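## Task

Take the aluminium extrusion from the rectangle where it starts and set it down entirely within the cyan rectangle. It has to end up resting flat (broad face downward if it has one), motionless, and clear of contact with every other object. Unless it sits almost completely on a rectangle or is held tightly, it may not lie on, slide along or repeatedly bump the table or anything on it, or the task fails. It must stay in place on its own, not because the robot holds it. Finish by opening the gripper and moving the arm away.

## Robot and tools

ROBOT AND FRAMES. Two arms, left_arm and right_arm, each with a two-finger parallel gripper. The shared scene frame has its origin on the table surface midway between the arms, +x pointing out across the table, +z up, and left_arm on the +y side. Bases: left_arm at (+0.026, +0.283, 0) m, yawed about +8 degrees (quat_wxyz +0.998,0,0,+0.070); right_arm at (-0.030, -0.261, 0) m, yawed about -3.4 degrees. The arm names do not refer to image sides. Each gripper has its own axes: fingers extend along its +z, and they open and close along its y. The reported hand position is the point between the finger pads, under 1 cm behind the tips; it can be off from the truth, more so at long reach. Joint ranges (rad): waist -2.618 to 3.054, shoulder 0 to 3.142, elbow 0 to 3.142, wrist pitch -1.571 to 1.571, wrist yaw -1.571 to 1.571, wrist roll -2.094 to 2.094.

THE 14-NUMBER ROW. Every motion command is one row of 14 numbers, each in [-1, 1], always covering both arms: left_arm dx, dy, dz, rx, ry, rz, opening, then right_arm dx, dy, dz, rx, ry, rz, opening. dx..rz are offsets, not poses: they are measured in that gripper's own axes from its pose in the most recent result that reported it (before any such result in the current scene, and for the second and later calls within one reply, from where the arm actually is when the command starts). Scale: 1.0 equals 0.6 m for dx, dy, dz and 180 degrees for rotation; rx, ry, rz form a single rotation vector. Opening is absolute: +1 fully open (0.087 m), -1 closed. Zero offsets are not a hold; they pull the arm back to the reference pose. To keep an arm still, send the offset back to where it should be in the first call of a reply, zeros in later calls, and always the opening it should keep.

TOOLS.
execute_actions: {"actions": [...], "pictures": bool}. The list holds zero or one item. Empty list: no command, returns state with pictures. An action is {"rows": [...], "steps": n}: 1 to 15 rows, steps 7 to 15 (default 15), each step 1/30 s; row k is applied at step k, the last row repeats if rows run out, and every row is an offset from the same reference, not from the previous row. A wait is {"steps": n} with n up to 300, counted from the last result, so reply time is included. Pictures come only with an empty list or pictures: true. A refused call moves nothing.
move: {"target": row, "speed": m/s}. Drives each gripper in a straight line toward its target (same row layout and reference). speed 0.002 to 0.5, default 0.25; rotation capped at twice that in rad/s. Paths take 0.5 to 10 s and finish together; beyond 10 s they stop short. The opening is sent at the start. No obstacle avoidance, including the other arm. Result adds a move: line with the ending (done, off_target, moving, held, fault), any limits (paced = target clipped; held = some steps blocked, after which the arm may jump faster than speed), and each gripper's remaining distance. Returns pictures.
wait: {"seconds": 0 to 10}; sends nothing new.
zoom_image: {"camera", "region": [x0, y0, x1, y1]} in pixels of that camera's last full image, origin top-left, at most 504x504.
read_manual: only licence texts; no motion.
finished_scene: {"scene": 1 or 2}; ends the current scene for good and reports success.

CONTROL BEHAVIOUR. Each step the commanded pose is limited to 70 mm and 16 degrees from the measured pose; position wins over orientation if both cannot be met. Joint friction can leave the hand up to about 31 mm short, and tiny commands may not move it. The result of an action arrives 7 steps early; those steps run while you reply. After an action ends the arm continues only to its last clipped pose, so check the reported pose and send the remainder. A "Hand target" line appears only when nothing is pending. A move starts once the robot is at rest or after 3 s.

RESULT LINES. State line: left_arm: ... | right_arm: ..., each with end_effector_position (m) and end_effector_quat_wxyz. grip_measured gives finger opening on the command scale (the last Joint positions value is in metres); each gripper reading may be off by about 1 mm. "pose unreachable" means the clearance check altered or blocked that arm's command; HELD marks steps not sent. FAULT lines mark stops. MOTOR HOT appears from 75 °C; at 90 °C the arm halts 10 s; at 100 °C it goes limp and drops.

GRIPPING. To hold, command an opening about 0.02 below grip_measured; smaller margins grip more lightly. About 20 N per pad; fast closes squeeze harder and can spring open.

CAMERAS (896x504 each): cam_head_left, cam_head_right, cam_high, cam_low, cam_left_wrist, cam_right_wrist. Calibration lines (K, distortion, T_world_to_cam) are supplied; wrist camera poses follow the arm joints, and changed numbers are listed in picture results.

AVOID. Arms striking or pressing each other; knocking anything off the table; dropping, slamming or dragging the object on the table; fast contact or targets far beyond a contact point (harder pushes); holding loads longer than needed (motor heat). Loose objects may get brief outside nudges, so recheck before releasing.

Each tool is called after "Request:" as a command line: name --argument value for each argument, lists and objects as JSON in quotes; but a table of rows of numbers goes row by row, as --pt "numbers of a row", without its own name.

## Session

Request:
execute_actions --actions '[]'

Scene clock: 0.00 s of 4200.00 s.
left_arm: end_effector_position=(+0.1777, -0.0614, +0.2898) grip_measured=+1.000 end_effector_quat_wxyz=(+0.288, +0.051, +0.913, -0.283) | right_arm: end_effector_position=(+0.4557, -0.1514, +0.1336) grip_measured=+1.000 end_effector_quat_wxyz=(+0.673, -0.557, +0.441, +0.209)
Joint positions: left_arm=[-1.326  1.434  1.635 -0.973 -0.258 -0.965  0.087] | right_arm=[-0.052  2.069  1.069  0.969 -1.315 -0.63   0.087]
Joint velocities: left_arm=[-0.007 -0.022 -0.007  0.007 -0.037  0.007  0.   ] | right_arm=[-0.007  0.002 -0.007 -0.007 -0.095  0.007  0.   ]
Motor temperatures (°C, as the motors report them): left_arm=[20 22 22 20 18 18] | right_arm=[18 22 21 21 20 19]
Hand target (left_arm): +0.178, -0.061, +0.290; +0.288, +0.051, +0.913, -0.283
Hand target (right_arm): +0.456, -0.151, +0.134; +0.673, -0.557, +0.441, +0.209
camera_calibration (this result's frames):
cam_left_wrist: T_world_to_cam=[[-0.252135, -0.836346, 0.486778, -0.143914], [-0.910332, 0.375609, 0.173821, 0.153877], [-0.328213, -0.399303, -0.856057, 0.429674], [0, 0, 0, 1]] pos_world=[0.244818, -0.00658913, 0.411132]
cam_right_wrist: T_world_to_cam=[[0.765962, -0.31709, 0.559245, -0.474528], [0.0286289, -0.852212, -0.522412, -0.0586826], [0.642248, 0.416159, -0.643685, 0.00221017], [0, 0, 0, 1]] pos_world=[0.363731, -0.201398, 0.236144]

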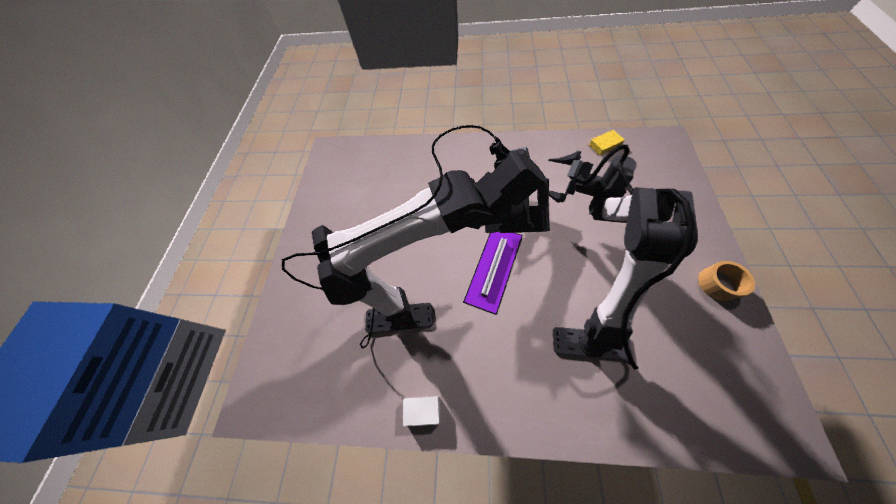

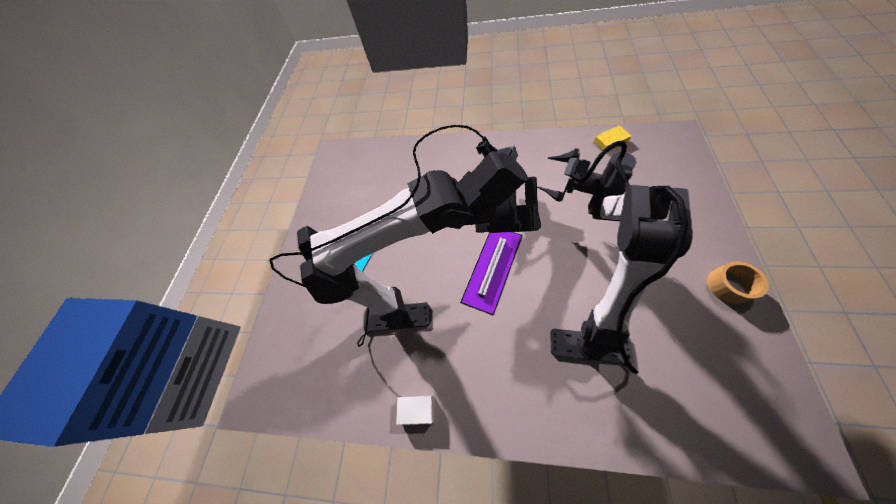

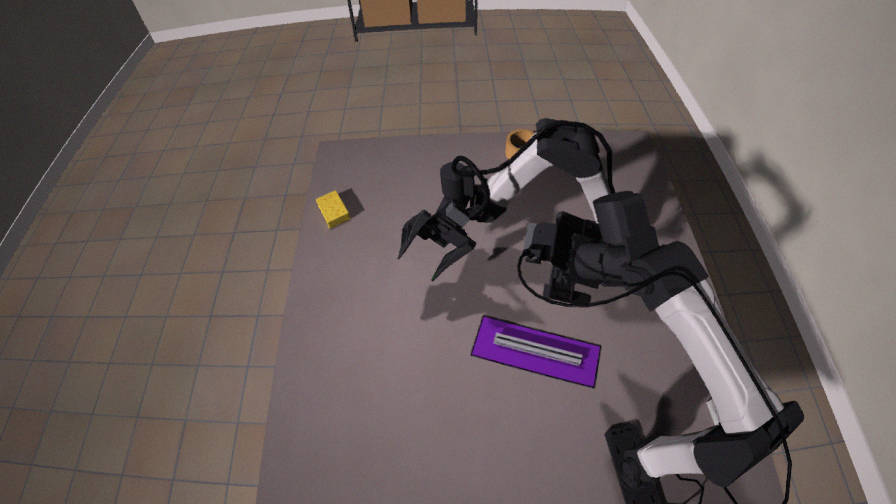

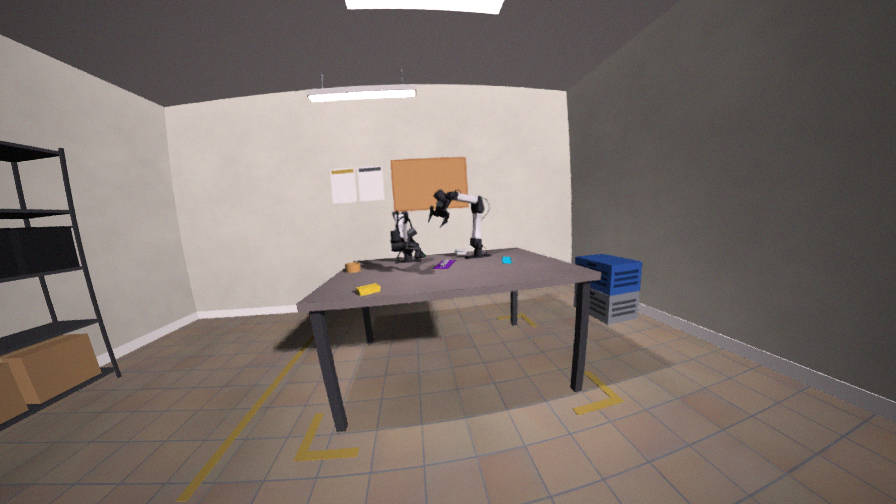

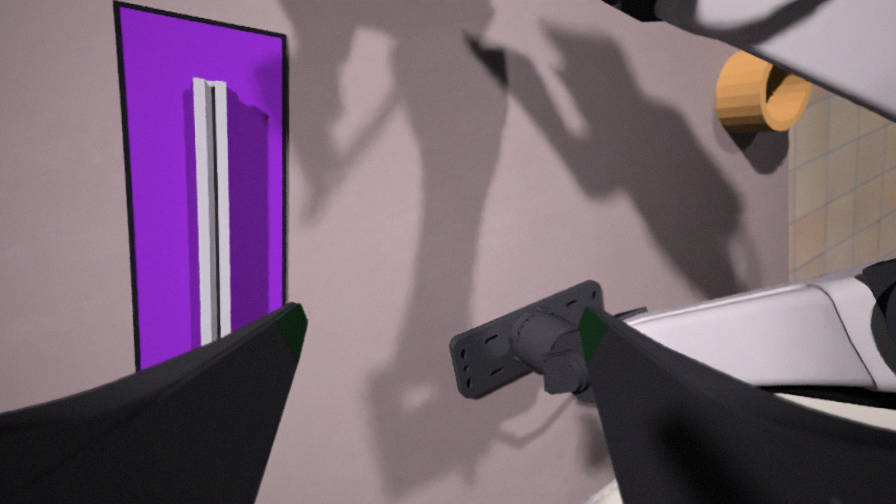

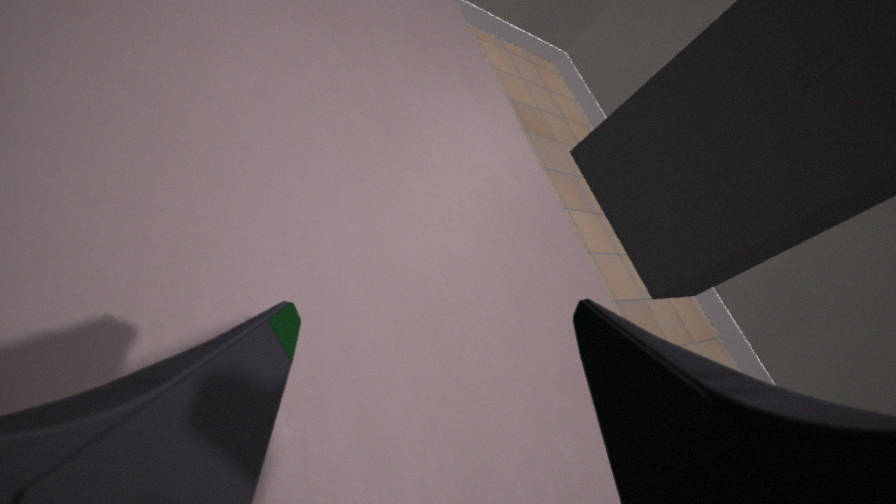

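Request:
move --target '[0.1455,0.2351,0.1789,-0.1484,0.2200,0.0764,1, 0,0,-0.2,0,0,0,1]' --speed 0.3

Scene clock: 3.77 s of 4200.00 s.
left_arm: end_effector_position=(+0.1919, -0.0066, +0.0951) grip_measured=+1.000 end_effector_quat_wxyz=(+0.002, +0.183, +0.983, +0.003) | right_arm: end_effector_position=(+0.4172, -0.2627, +0.1313) grip_measured=+1.000 end_effector_quat_wxyz=(+0.678, -0.541, +0.456, +0.201)
Joint positions: left_arm=[-1.121  1.942  1.643 -1.273 -0.006 -0.614  0.087] | right_arm=[-0.346  2.028  0.995  0.97  -1.566 -0.645  0.087]
Joint velocities: left_arm=[-0.007 -0.002 -0.007 -0.007 -0.007  0.022  0.   ] | right_arm=[-0.022 -0.002 -0.007 -0.022  0.022 -0.022  0.   ]
Motor temperatures (°C, as the motors report them): left_arm=[20 22 23 20 18 18] | right_arm=[18 24 21 22 20 19]
Hand target (left_arm): +0.196, -0.007, +0.098; +0.000, +0.181, +0.983, -0.001
Hand target (right_arm): +0.412, -0.264, +0.135; +0.679, -0.546, +0.450, +0.197
Off the commanded pose (left_arm): 0.006 m, 0 deg.
Off the commanded pose (right_arm): 0.006 m, 3 deg.
joint sent to its limit (right arm) — the command would take joint 5 (wrist yaw) past its lower limit, so that joint was sent only as far as its limit.
Kept back: nothing.
move: off_target (right_arm)
camera_calibration (this result's frames):
cam_left_wrist: T_world_to_cam=[[-0.356856, -0.934106, -0.0100002, 0.0669139], [-0.595788, 0.219337, 0.772611, 0.0618069], [-0.719508, 0.281669, -0.6348, 0.348086], [0, 0, 0, 1]] pos_world=[0.311153, -0.0490967, 0.173881]
cam_right_wrist: T_world_to_cam=[[0.758995, -0.357374, 0.544252, -0.484723], [-0.0149756, -0.845262, -0.534143, -0.132026], [0.650924, 0.397261, -0.646901, 0.0636689], [0, 0, 0, 1]] pos_world=[0.324482, -0.310117, 0.234478]

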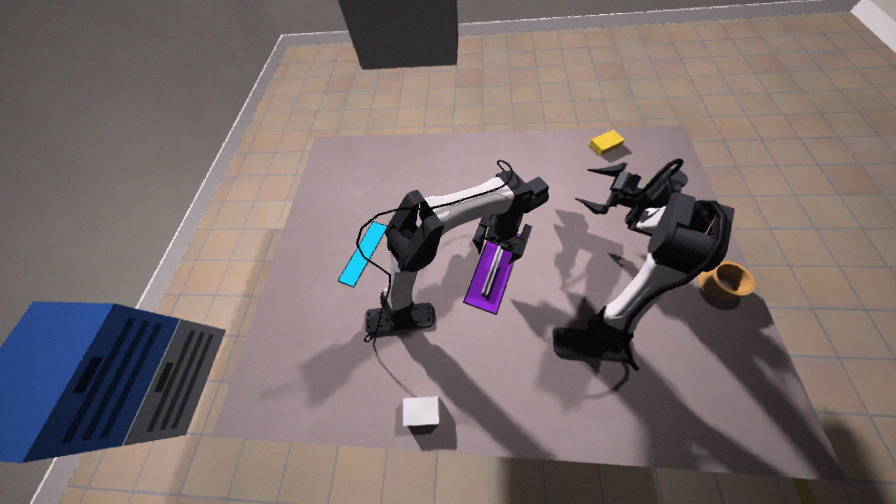

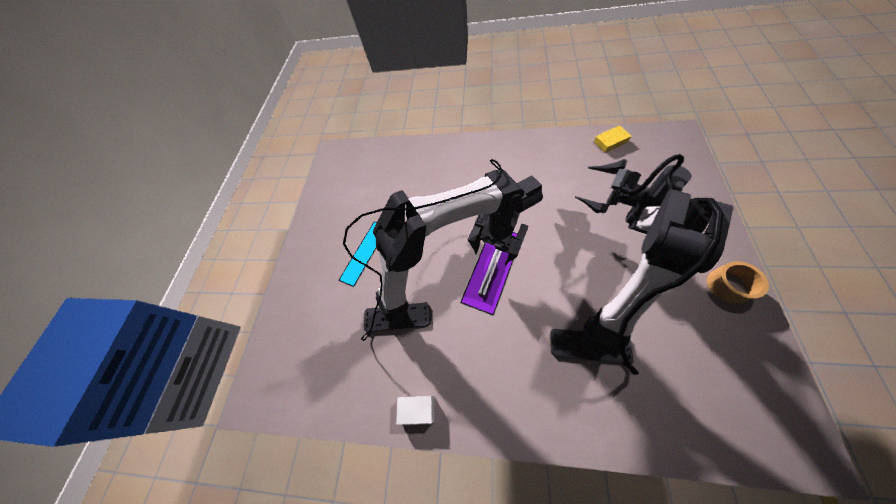

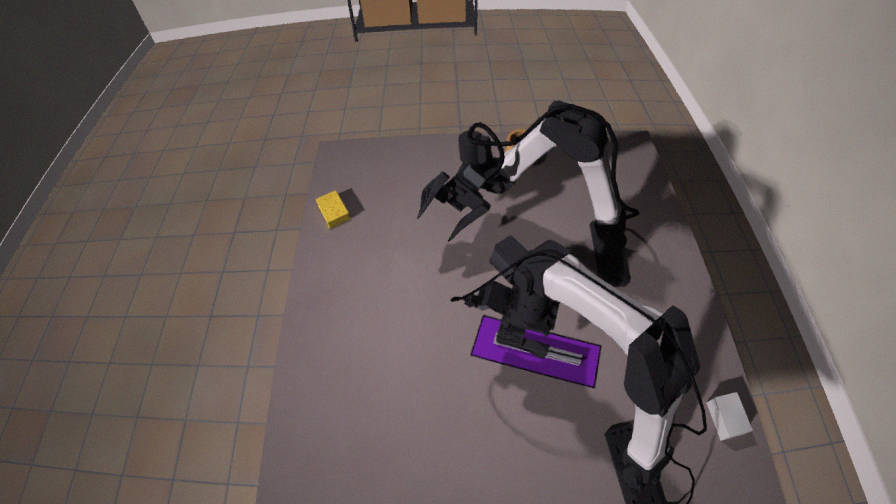

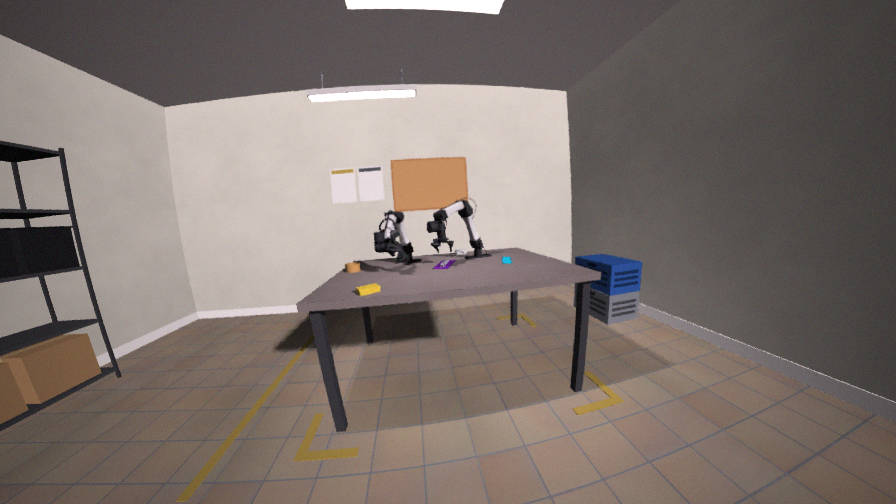

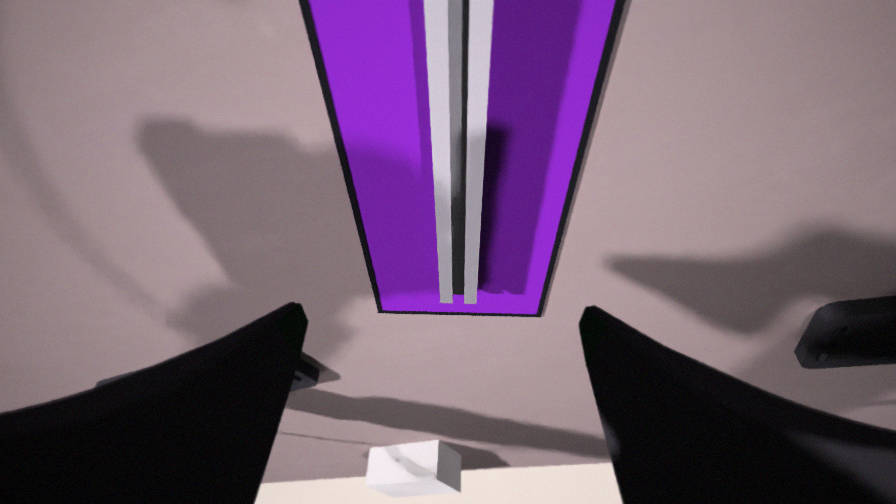

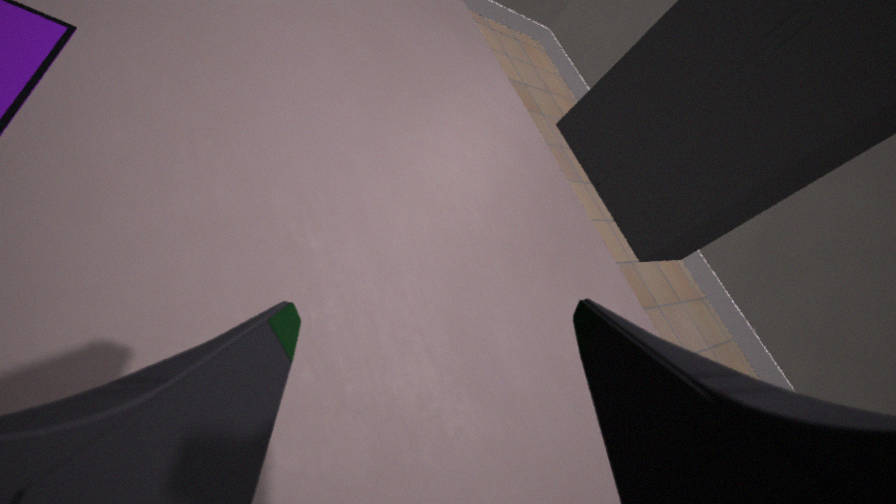

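Request:
move --target '[0,-0.01,0.14,0,0,0,1, 0,0,0,0,0,0,1]' --speed 0.15

Scene clock: 5.40 s of 4200.00 s.
left_arm: end_effector_position=(+0.1942, -0.0104, +0.0179) grip_measured=+1.000 end_effector_quat_wxyz=(+0.004, +0.180, +0.984, -0.000) | right_arm: end_effector_position=(+0.4171, -0.2627, +0.1313) grip_measured=+1.000 end_effector_quat_wxyz=(+0.678, -0.541, +0.455, +0.201)
Joint positions: left_arm=[-1.121  2.011  1.429 -0.982 -0.006 -0.619  0.087] | right_arm=[-0.346  2.028  0.995  0.97  -1.567 -0.645  0.087]
Joint velocities: left_arm=[ 0.007  0.017 -0.007  0.051 -0.022  0.037  0.   ] | right_arm=[-0.012 -0.007  0.012 -0.022  0.051  0.066  0.   ]
Motor temperatures (°C, as the motors report them): left_arm=[20 22 23 20 18 18] | right_arm=[18 25 21 22 20 19]
Hand target (left_arm): +0.190, -0.011, +0.011; +0.002, +0.183, +0.983, +0.003
Hand target (right_arm): +0.417, -0.263, +0.131; +0.678, -0.541, +0.456, +0.201
Off the commanded pose (left_arm): 0.008 m, 1 deg.
Off the commanded pose (right_arm): 0.000 m, 0 deg.
Kept back: nothing.
move: done
camera_calibration (this result's frames):
cam_left_wrist: T_world_to_cam=[[-0.352191, -0.935912, -0.0054528, 0.0623995], [-0.599743, 0.221207, 0.76901, 0.124487], [-0.71852, 0.274109, -0.639214, 0.301559], [0, 0, 0, 1]] pos_world=[0.313313, -0.0517969, 0.0973693]
cam_right_wrist: T_world_to_cam=[[0.759126, -0.357097, 0.544251, -0.484651], [-0.0146487, -0.845256, -0.534161, -0.132127], [0.650779, 0.397523, -0.646887, 0.0638223], [0, 0, 0, 1]] pos_world=[0.324441, -0.310119, 0.23448]

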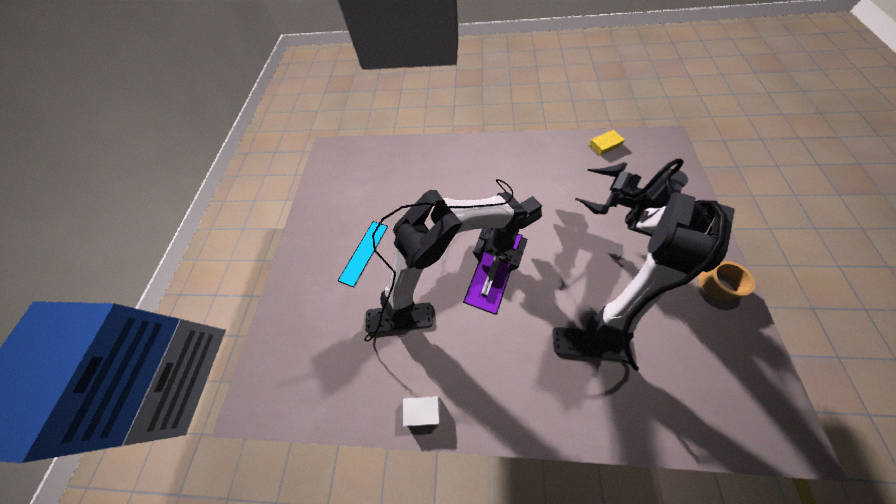

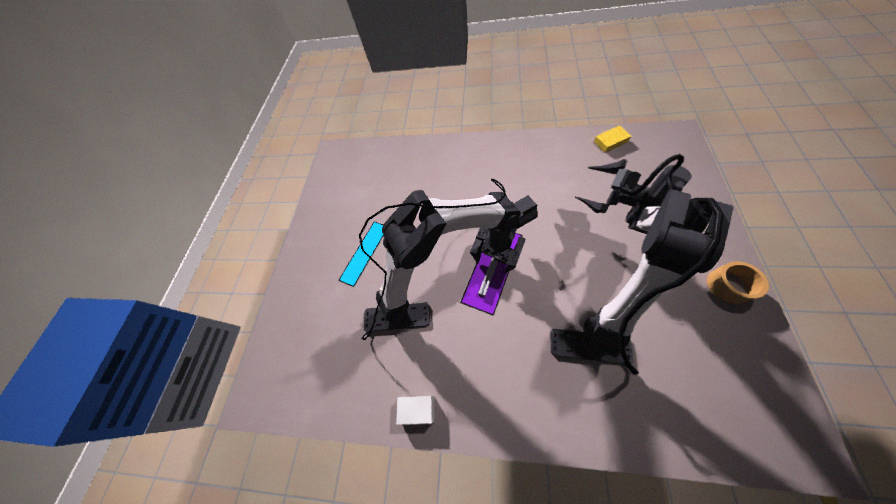

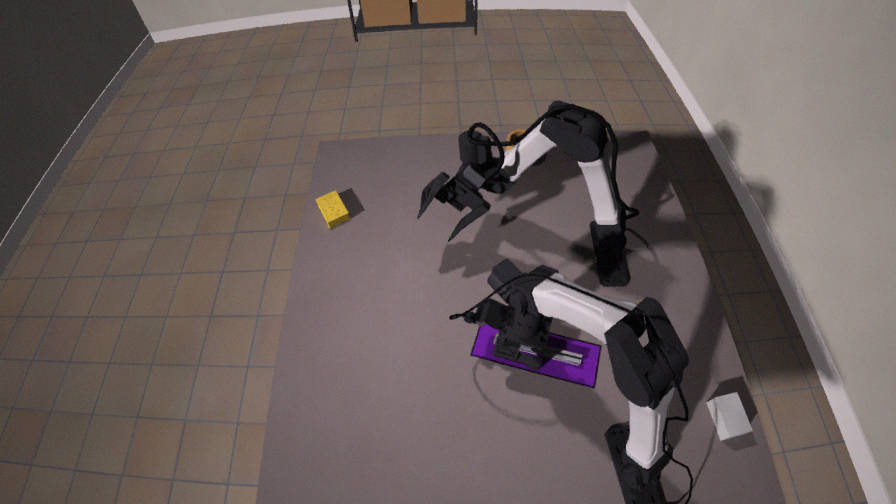

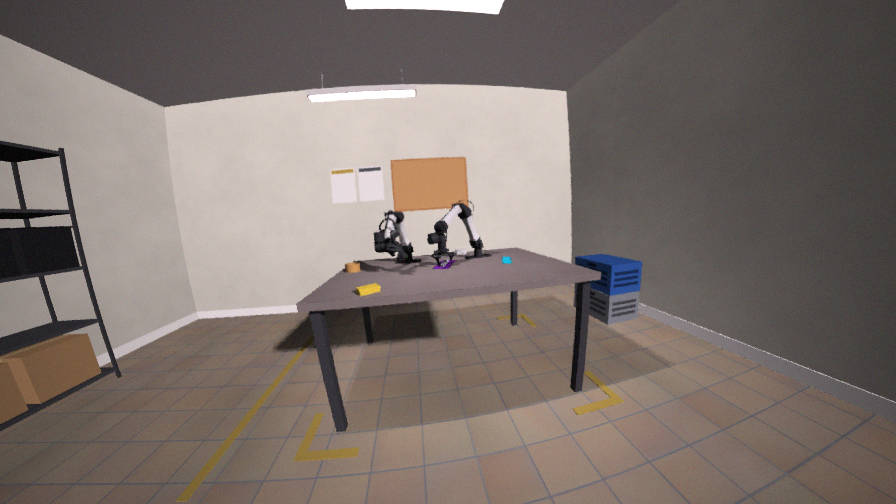

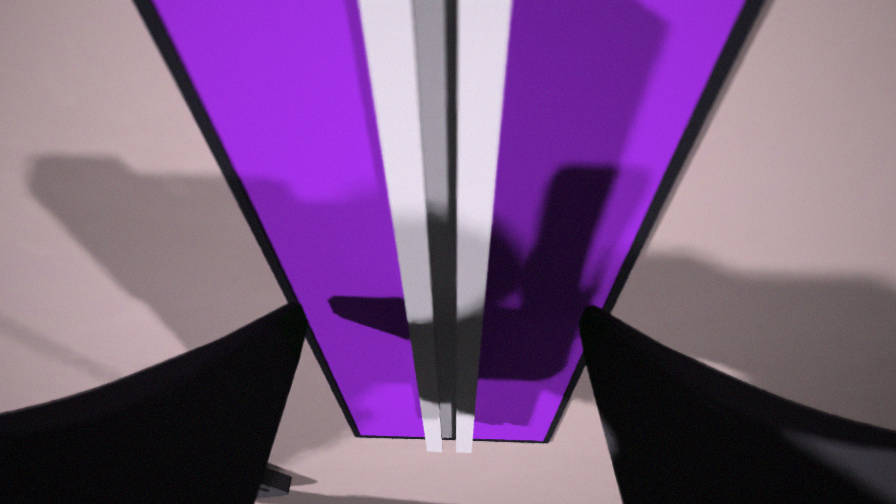

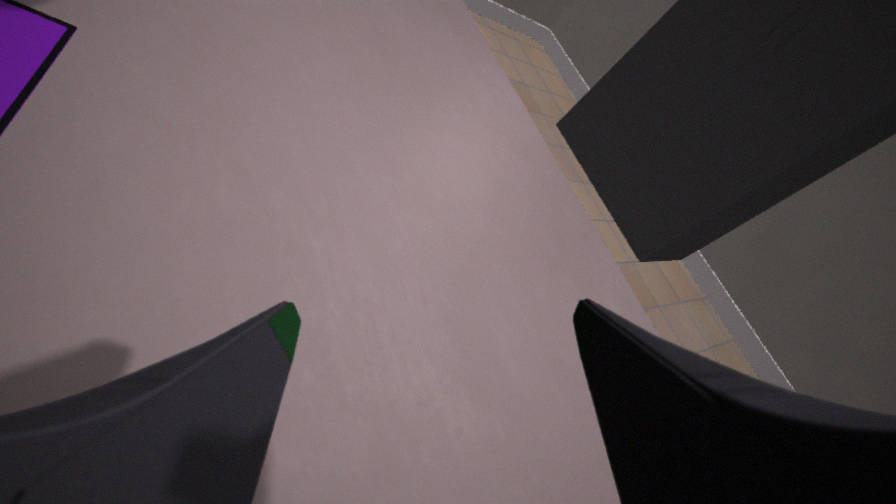

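Request:
move --target '[0,0,0.02,0,0,0,1, 0,0,0,0,0,0,1]' --speed 0.05

Request:
execute_actions --actions '[{"rows": [[0,0,0,0,0,0,-0.2, 0,0,0,0,0,0,1],[0,0,0,0,0,0,-0.2, 0,0,0,0,0,0,1],[0,0,0,0,0,0,-0.2, 0,0,0,0,0,0,1],[0,0,0,0,0,0,-0.2, 0,0,0,0,0,0,1],[0,0,0,0,0,0,-0.2, 0,0,0,0,0,0,1],[0,0,0,0,0,0,-0.2, 0,0,0,0,0,0,1],[0,0,0,0,0,0,-0.4, 0,0,0,0,0,0,1],[0,0,0,0,0,0,-0.5, 0,0,0,0,0,0,1],[0,0,0,0,0,0,-0.6, 0,0,0,0,0,0,1],[0,0,0,0,0,0,-0.7, 0,0,0,0,0,0,1]], "steps": 15}]'

Request:
wait --seconds 0.3

Scene clock: 6.57 s of 4200.00 s.
left_arm: end_effector_position=(+0.1976, -0.0155, +0.0171) grip_measured=+1.000 end_effector_quat_wxyz=(+0.013, +0.180, +0.983, -0.009) | right_arm: end_effector_position=(+0.4171, -0.2627, +0.1313) grip_measured=+1.000 end_effector_quat_wxyz=(+0.678, -0.541, +0.455, +0.201)
Joint positions: left_arm=[-1.121  2.011  1.429 -0.958 -0.006 -0.619  0.087] | right_arm=[-0.346  2.028  0.995  0.97  -1.567 -0.645  0.087]
Joint velocities: left_arm=[-0.002 -0.007 -0.007  0.066 -0.022  0.007  0.   ] | right_arm=[-0.007 -0.022  0.007 -0.095 -0.051 -0.022  0.   ]
Motor temperatures (°C, as the motors report them): left_arm=[20 23 23 20 18 18] | right_arm=[18 25 21 22 20 19]
Hand target (left_arm): +0.194, -0.010, +0.006; +0.004, +0.180, +0.984, -0.000
Hand target (right_arm): +0.417, -0.263, +0.131; +0.678, -0.541, +0.455, +0.201
Off the commanded pose (left_arm): 0.013 m, 1 deg.
Off the commanded pose (right_arm): 0.000 m, 0 deg.
Kept back: nothing.
move: off_target (left_arm)
camera_calibration (this result's frames):
cam_left_wrist: T_world_to_cam=[[-0.352214, -0.935879, 0.00877436, 0.0585968], [-0.610083, 0.236691, 0.756159, 0.130699], [-0.70975, 0.260976, -0.654329, 0.303255], [0, 0, 0, 1]] pos_world=[0.315611, -0.0552381, 0.0990853]
cam_right_wrist: T_world_to_cam=[[0.759126, -0.357097, 0.544251, -0.484651], [-0.0146487, -0.845256, -0.534161, -0.132127], [0.650779, 0.397523, -0.646887, 0.0638223], [0, 0, 0, 1]] pos_world=[0.324441, -0.310119, 0.23448]

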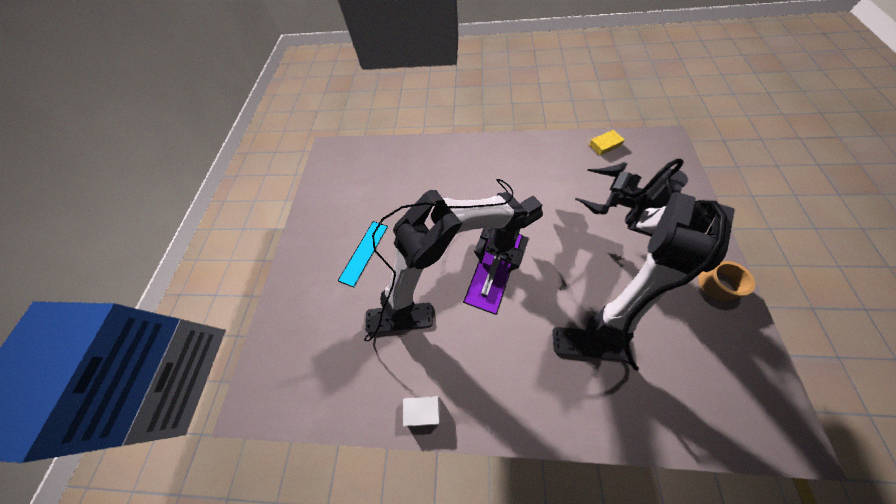

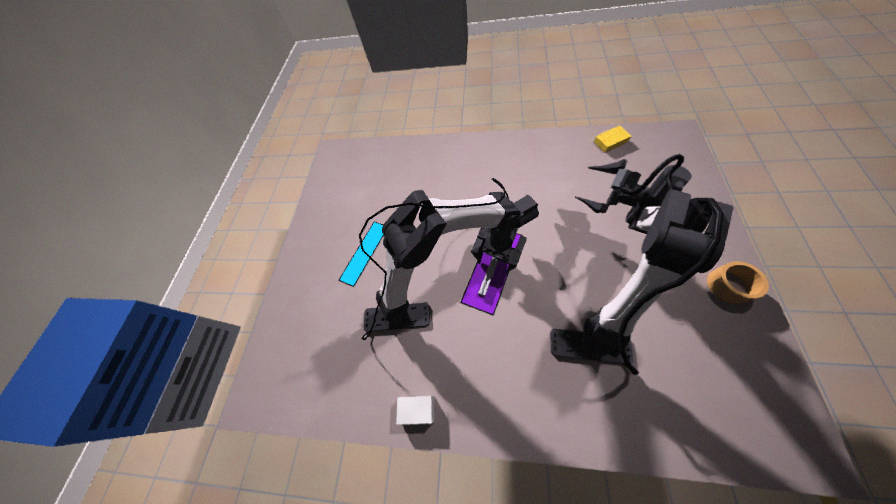

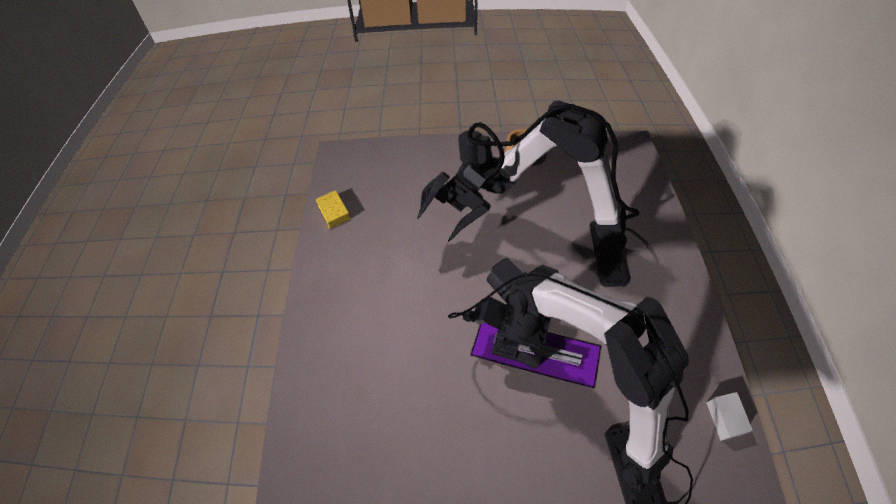

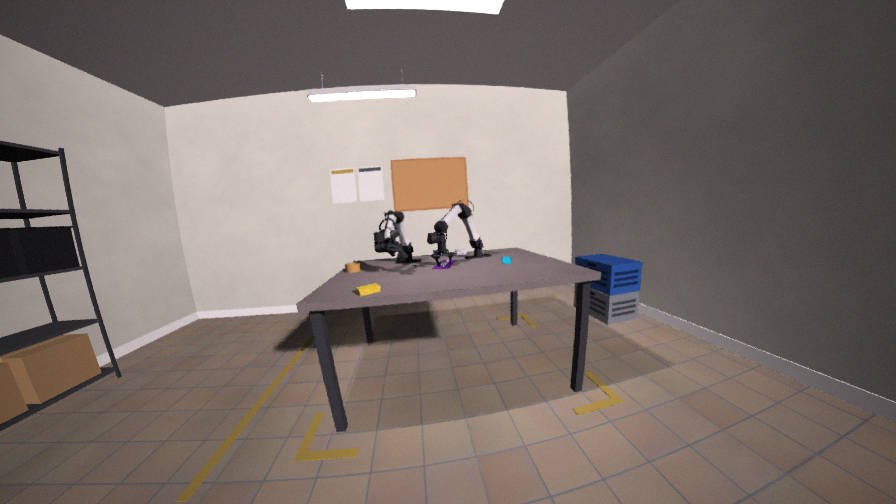

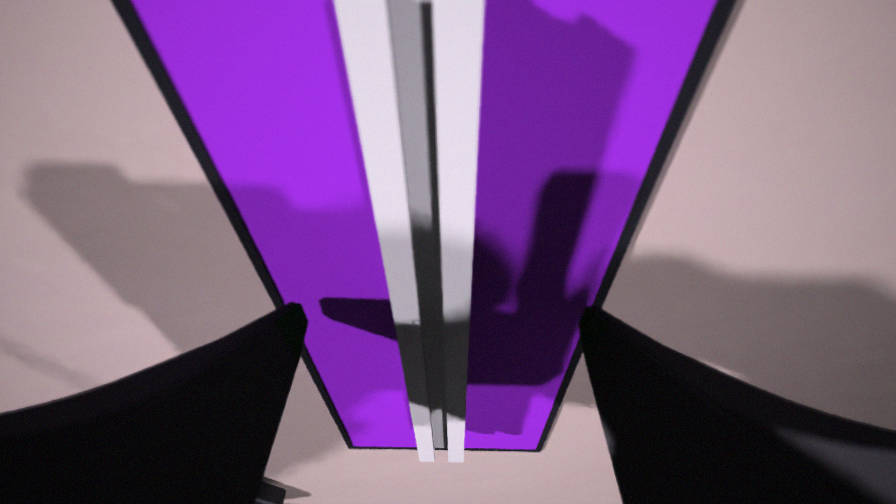

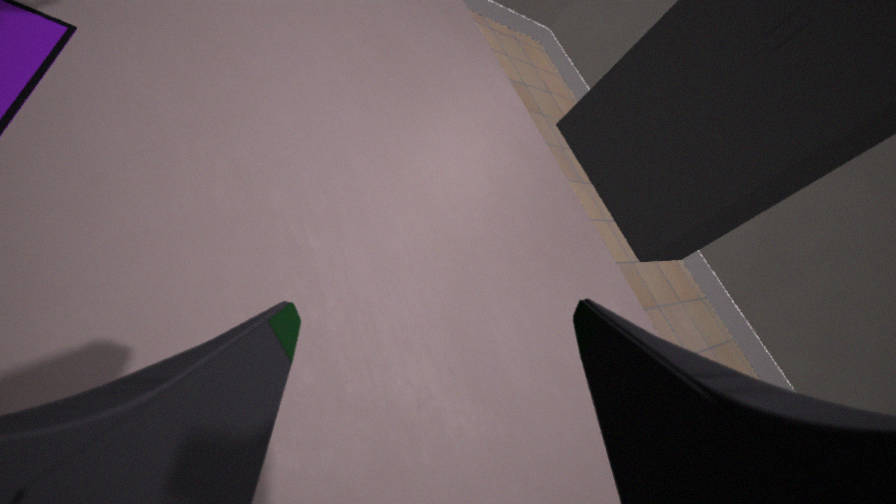

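Scene clock: 6.83 s of 4200.00 s.
left_arm: end_effector_position=(+0.1977, -0.0155, +0.0171) grip_measured=-0.446 end_effector_quat_wxyz=(+0.013, +0.180, +0.983, -0.009) | right_arm: end_effector_position=(+0.4171, -0.2627, +0.1313) grip_measured=+1.000 end_effector_quat_wxyz=(+0.678, -0.541, +0.455, +0.201)
Joint positions: left_arm=[-1.121  2.011  1.429 -0.957 -0.006 -0.619  0.024] | right_arm=[-0.346  2.028  0.995  0.97  -1.567 -0.645  0.087]
Joint velocities: left_arm=[-0.012 -0.002 -0.002 -0.022 -0.095  0.007 -0.094] | right_arm=[-0.017 -0.012  0.007 -0.037 -0.066 -0.051  0.   ]
Motor temperatures (°C, as the motors report them): left_arm=[20 23 23 20 18 18] | right_arm=[18 25 21 22 20 19]
Steps of this call (steps 1 to 8: the first 8 steps of this action). Readings (end_effector_position):
1: left_arm (+0.1976, -0.0156, +0.0171) | right_arm (+0.4171, -0.2627, +0.1313)
2: left_arm (+0.1976, -0.0156, +0.0171) | right_arm (+0.4171, -0.2627, +0.1313)
4: left_arm (+0.1976, -0.0156, +0.0171) | right_arm (+0.4171, -0.2627, +0.1313)
8: the state above

Scene clock: 7.37 s of 4200.00 s.
left_arm: end_effector_position=(+0.1976, -0.0155, +0.0171) grip_measured=-0.550 end_effector_quat_wxyz=(+0.013, +0.180, +0.983, -0.009) | right_arm: end_effector_position=(+0.4171, -0.2627, +0.1313) grip_measured=+1.000 end_effector_quat_wxyz=(+0.678, -0.541, +0.455, +0.201)
Joint positions: left_arm=[-1.121  2.011  1.429 -0.958 -0.006 -0.619  0.02 ] | right_arm=[-0.346  2.028  0.995  0.97  -1.567 -0.645  0.087]
Joint velocities: left_arm=[-0.007  0.007  0.007 -0.051 -0.007 -0.066  0.   ] | right_arm=[-0.012  0.007  0.002 -0.037 -0.037 -0.007  0.   ]
Motor temperatures (°C, as the motors report them): left_arm=[20 23 23 20 18 18] | right_arm=[18 25 21 22 20 19]
Hand target (left_arm): +0.198, -0.016, +0.017; +0.013, +0.180, +0.983, -0.009
Hand target (right_arm): +0.417, -0.263, +0.131; +0.678, -0.541, +0.455, +0.201
Off the commanded pose (left_arm): 0.000 m, 0 deg.
Off the commanded pose (right_arm): 0.000 m, 0 deg.
Kept back: nothing.
Steps of this call (steps 1 to 7: the last 7 steps of your previous action; steps 8 to 16: nothing new was sent). Readings (end_effector_position):
1: left_arm (+0.1976, -0.0155, +0.0171) | right_arm (+0.4171, -0.2627, +0.1313)
2: left_arm (+0.1976, -0.0155, +0.0171) | right_arm (+0.4171, -0.2627, +0.1313)
4: left_arm (+0.1976, -0.0155, +0.0171) | right_arm (+0.4171, -0.2627, +0.1313)
8: left_arm (+0.1976, -0.0155, +0.0171) | right_arm (+0.4171, -0.2627, +0.1313)
16: the state above
camera_calibration (this result's frames):
cam_left_wrist: T_world_to_cam=[[-0.352214, -0.935879, 0.00877436, 0.0585968], [-0.610083, 0.236691, 0.756159, 0.130699], [-0.70975, 0.260976, -0.654329, 0.303255], [0, 0, 0, 1]] pos_world=[0.315611, -0.0552381, 0.0990853]
cam_right_wrist: T_world_to_cam=[[0.759126, -0.357097, 0.544251, -0.484651], [-0.0146487, -0.845256, -0.534161, -0.132127], [0.650779, 0.397523, -0.646887, 0.0638223], [0, 0, 0, 1]] pos_world=[0.324441, -0.310119, 0.23448]

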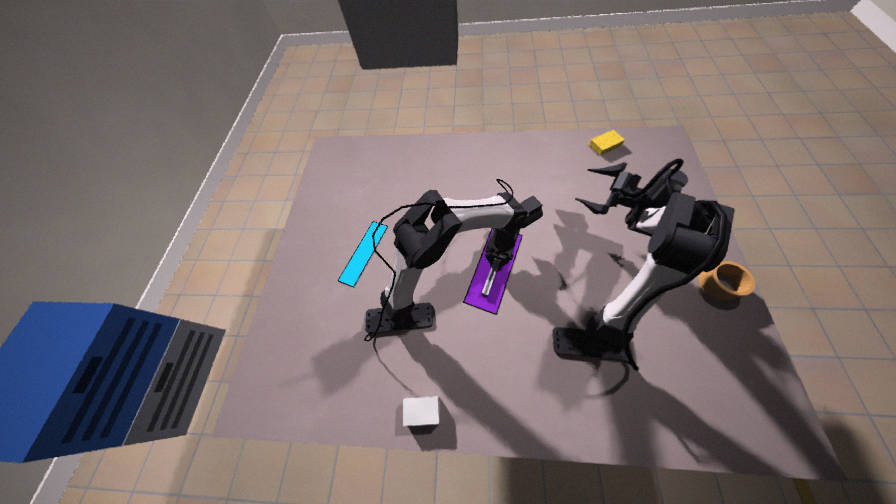

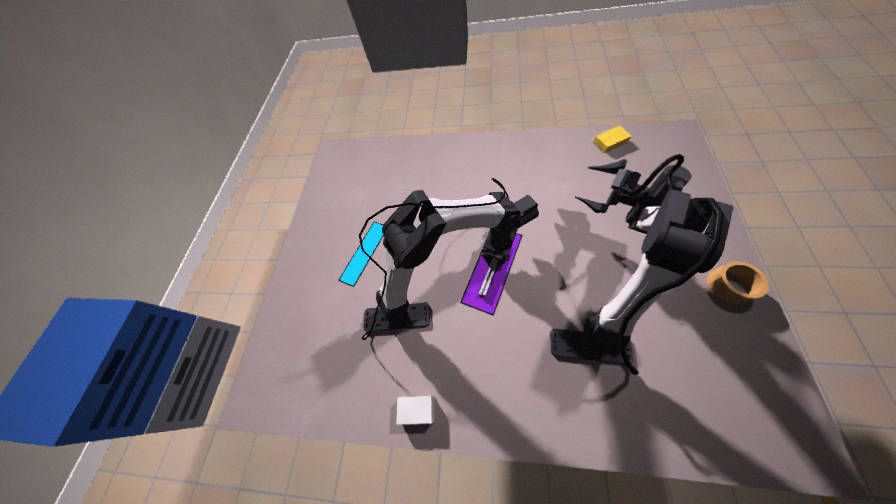

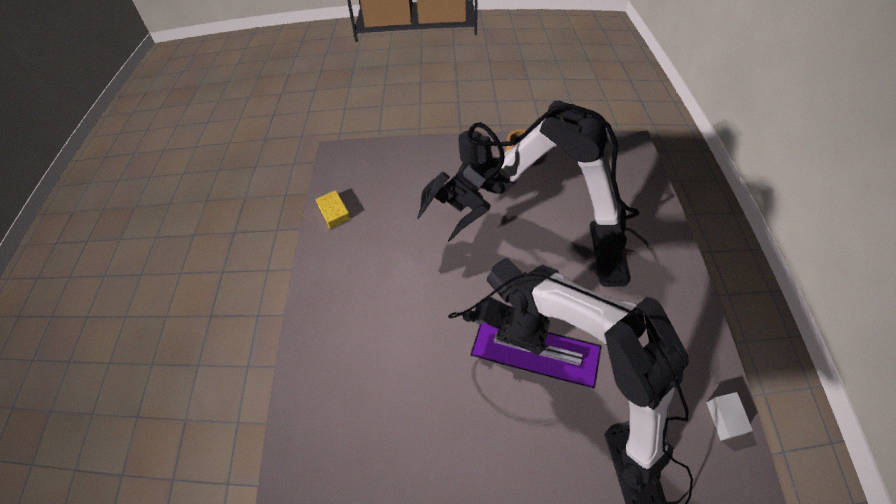

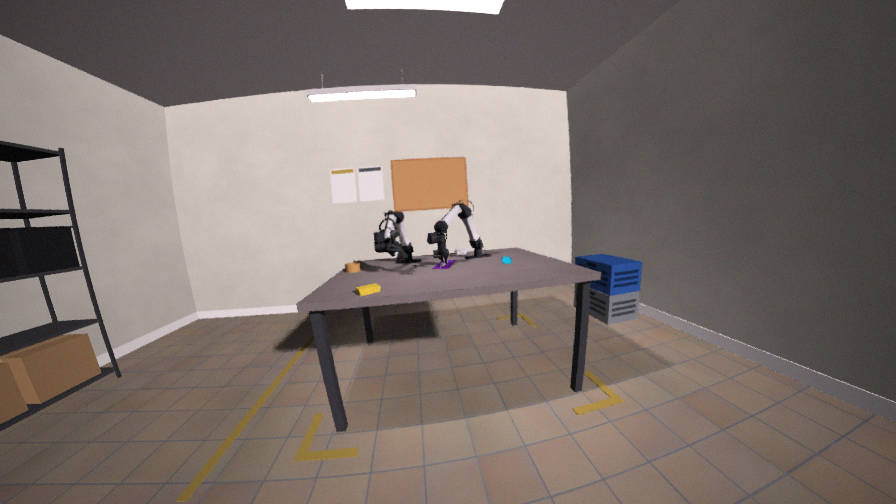

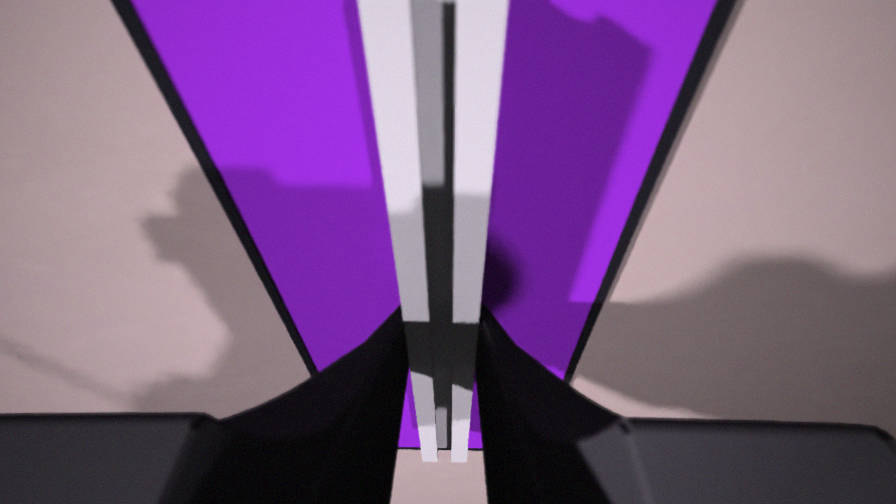

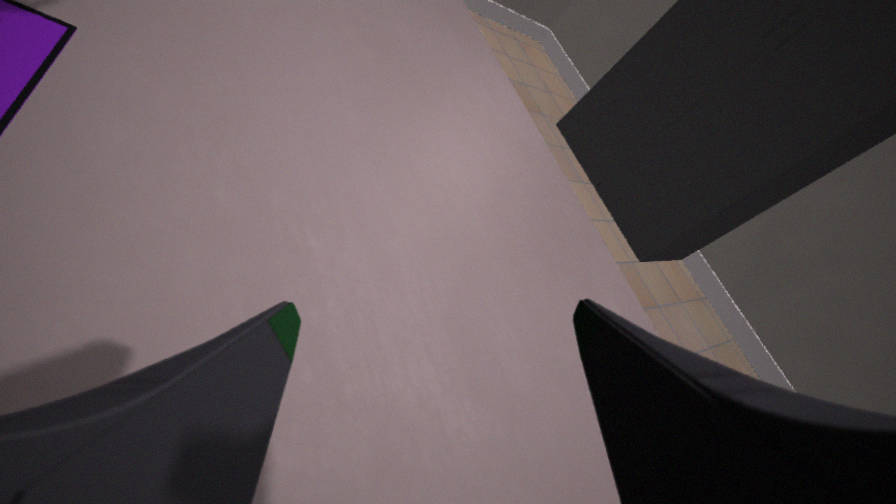

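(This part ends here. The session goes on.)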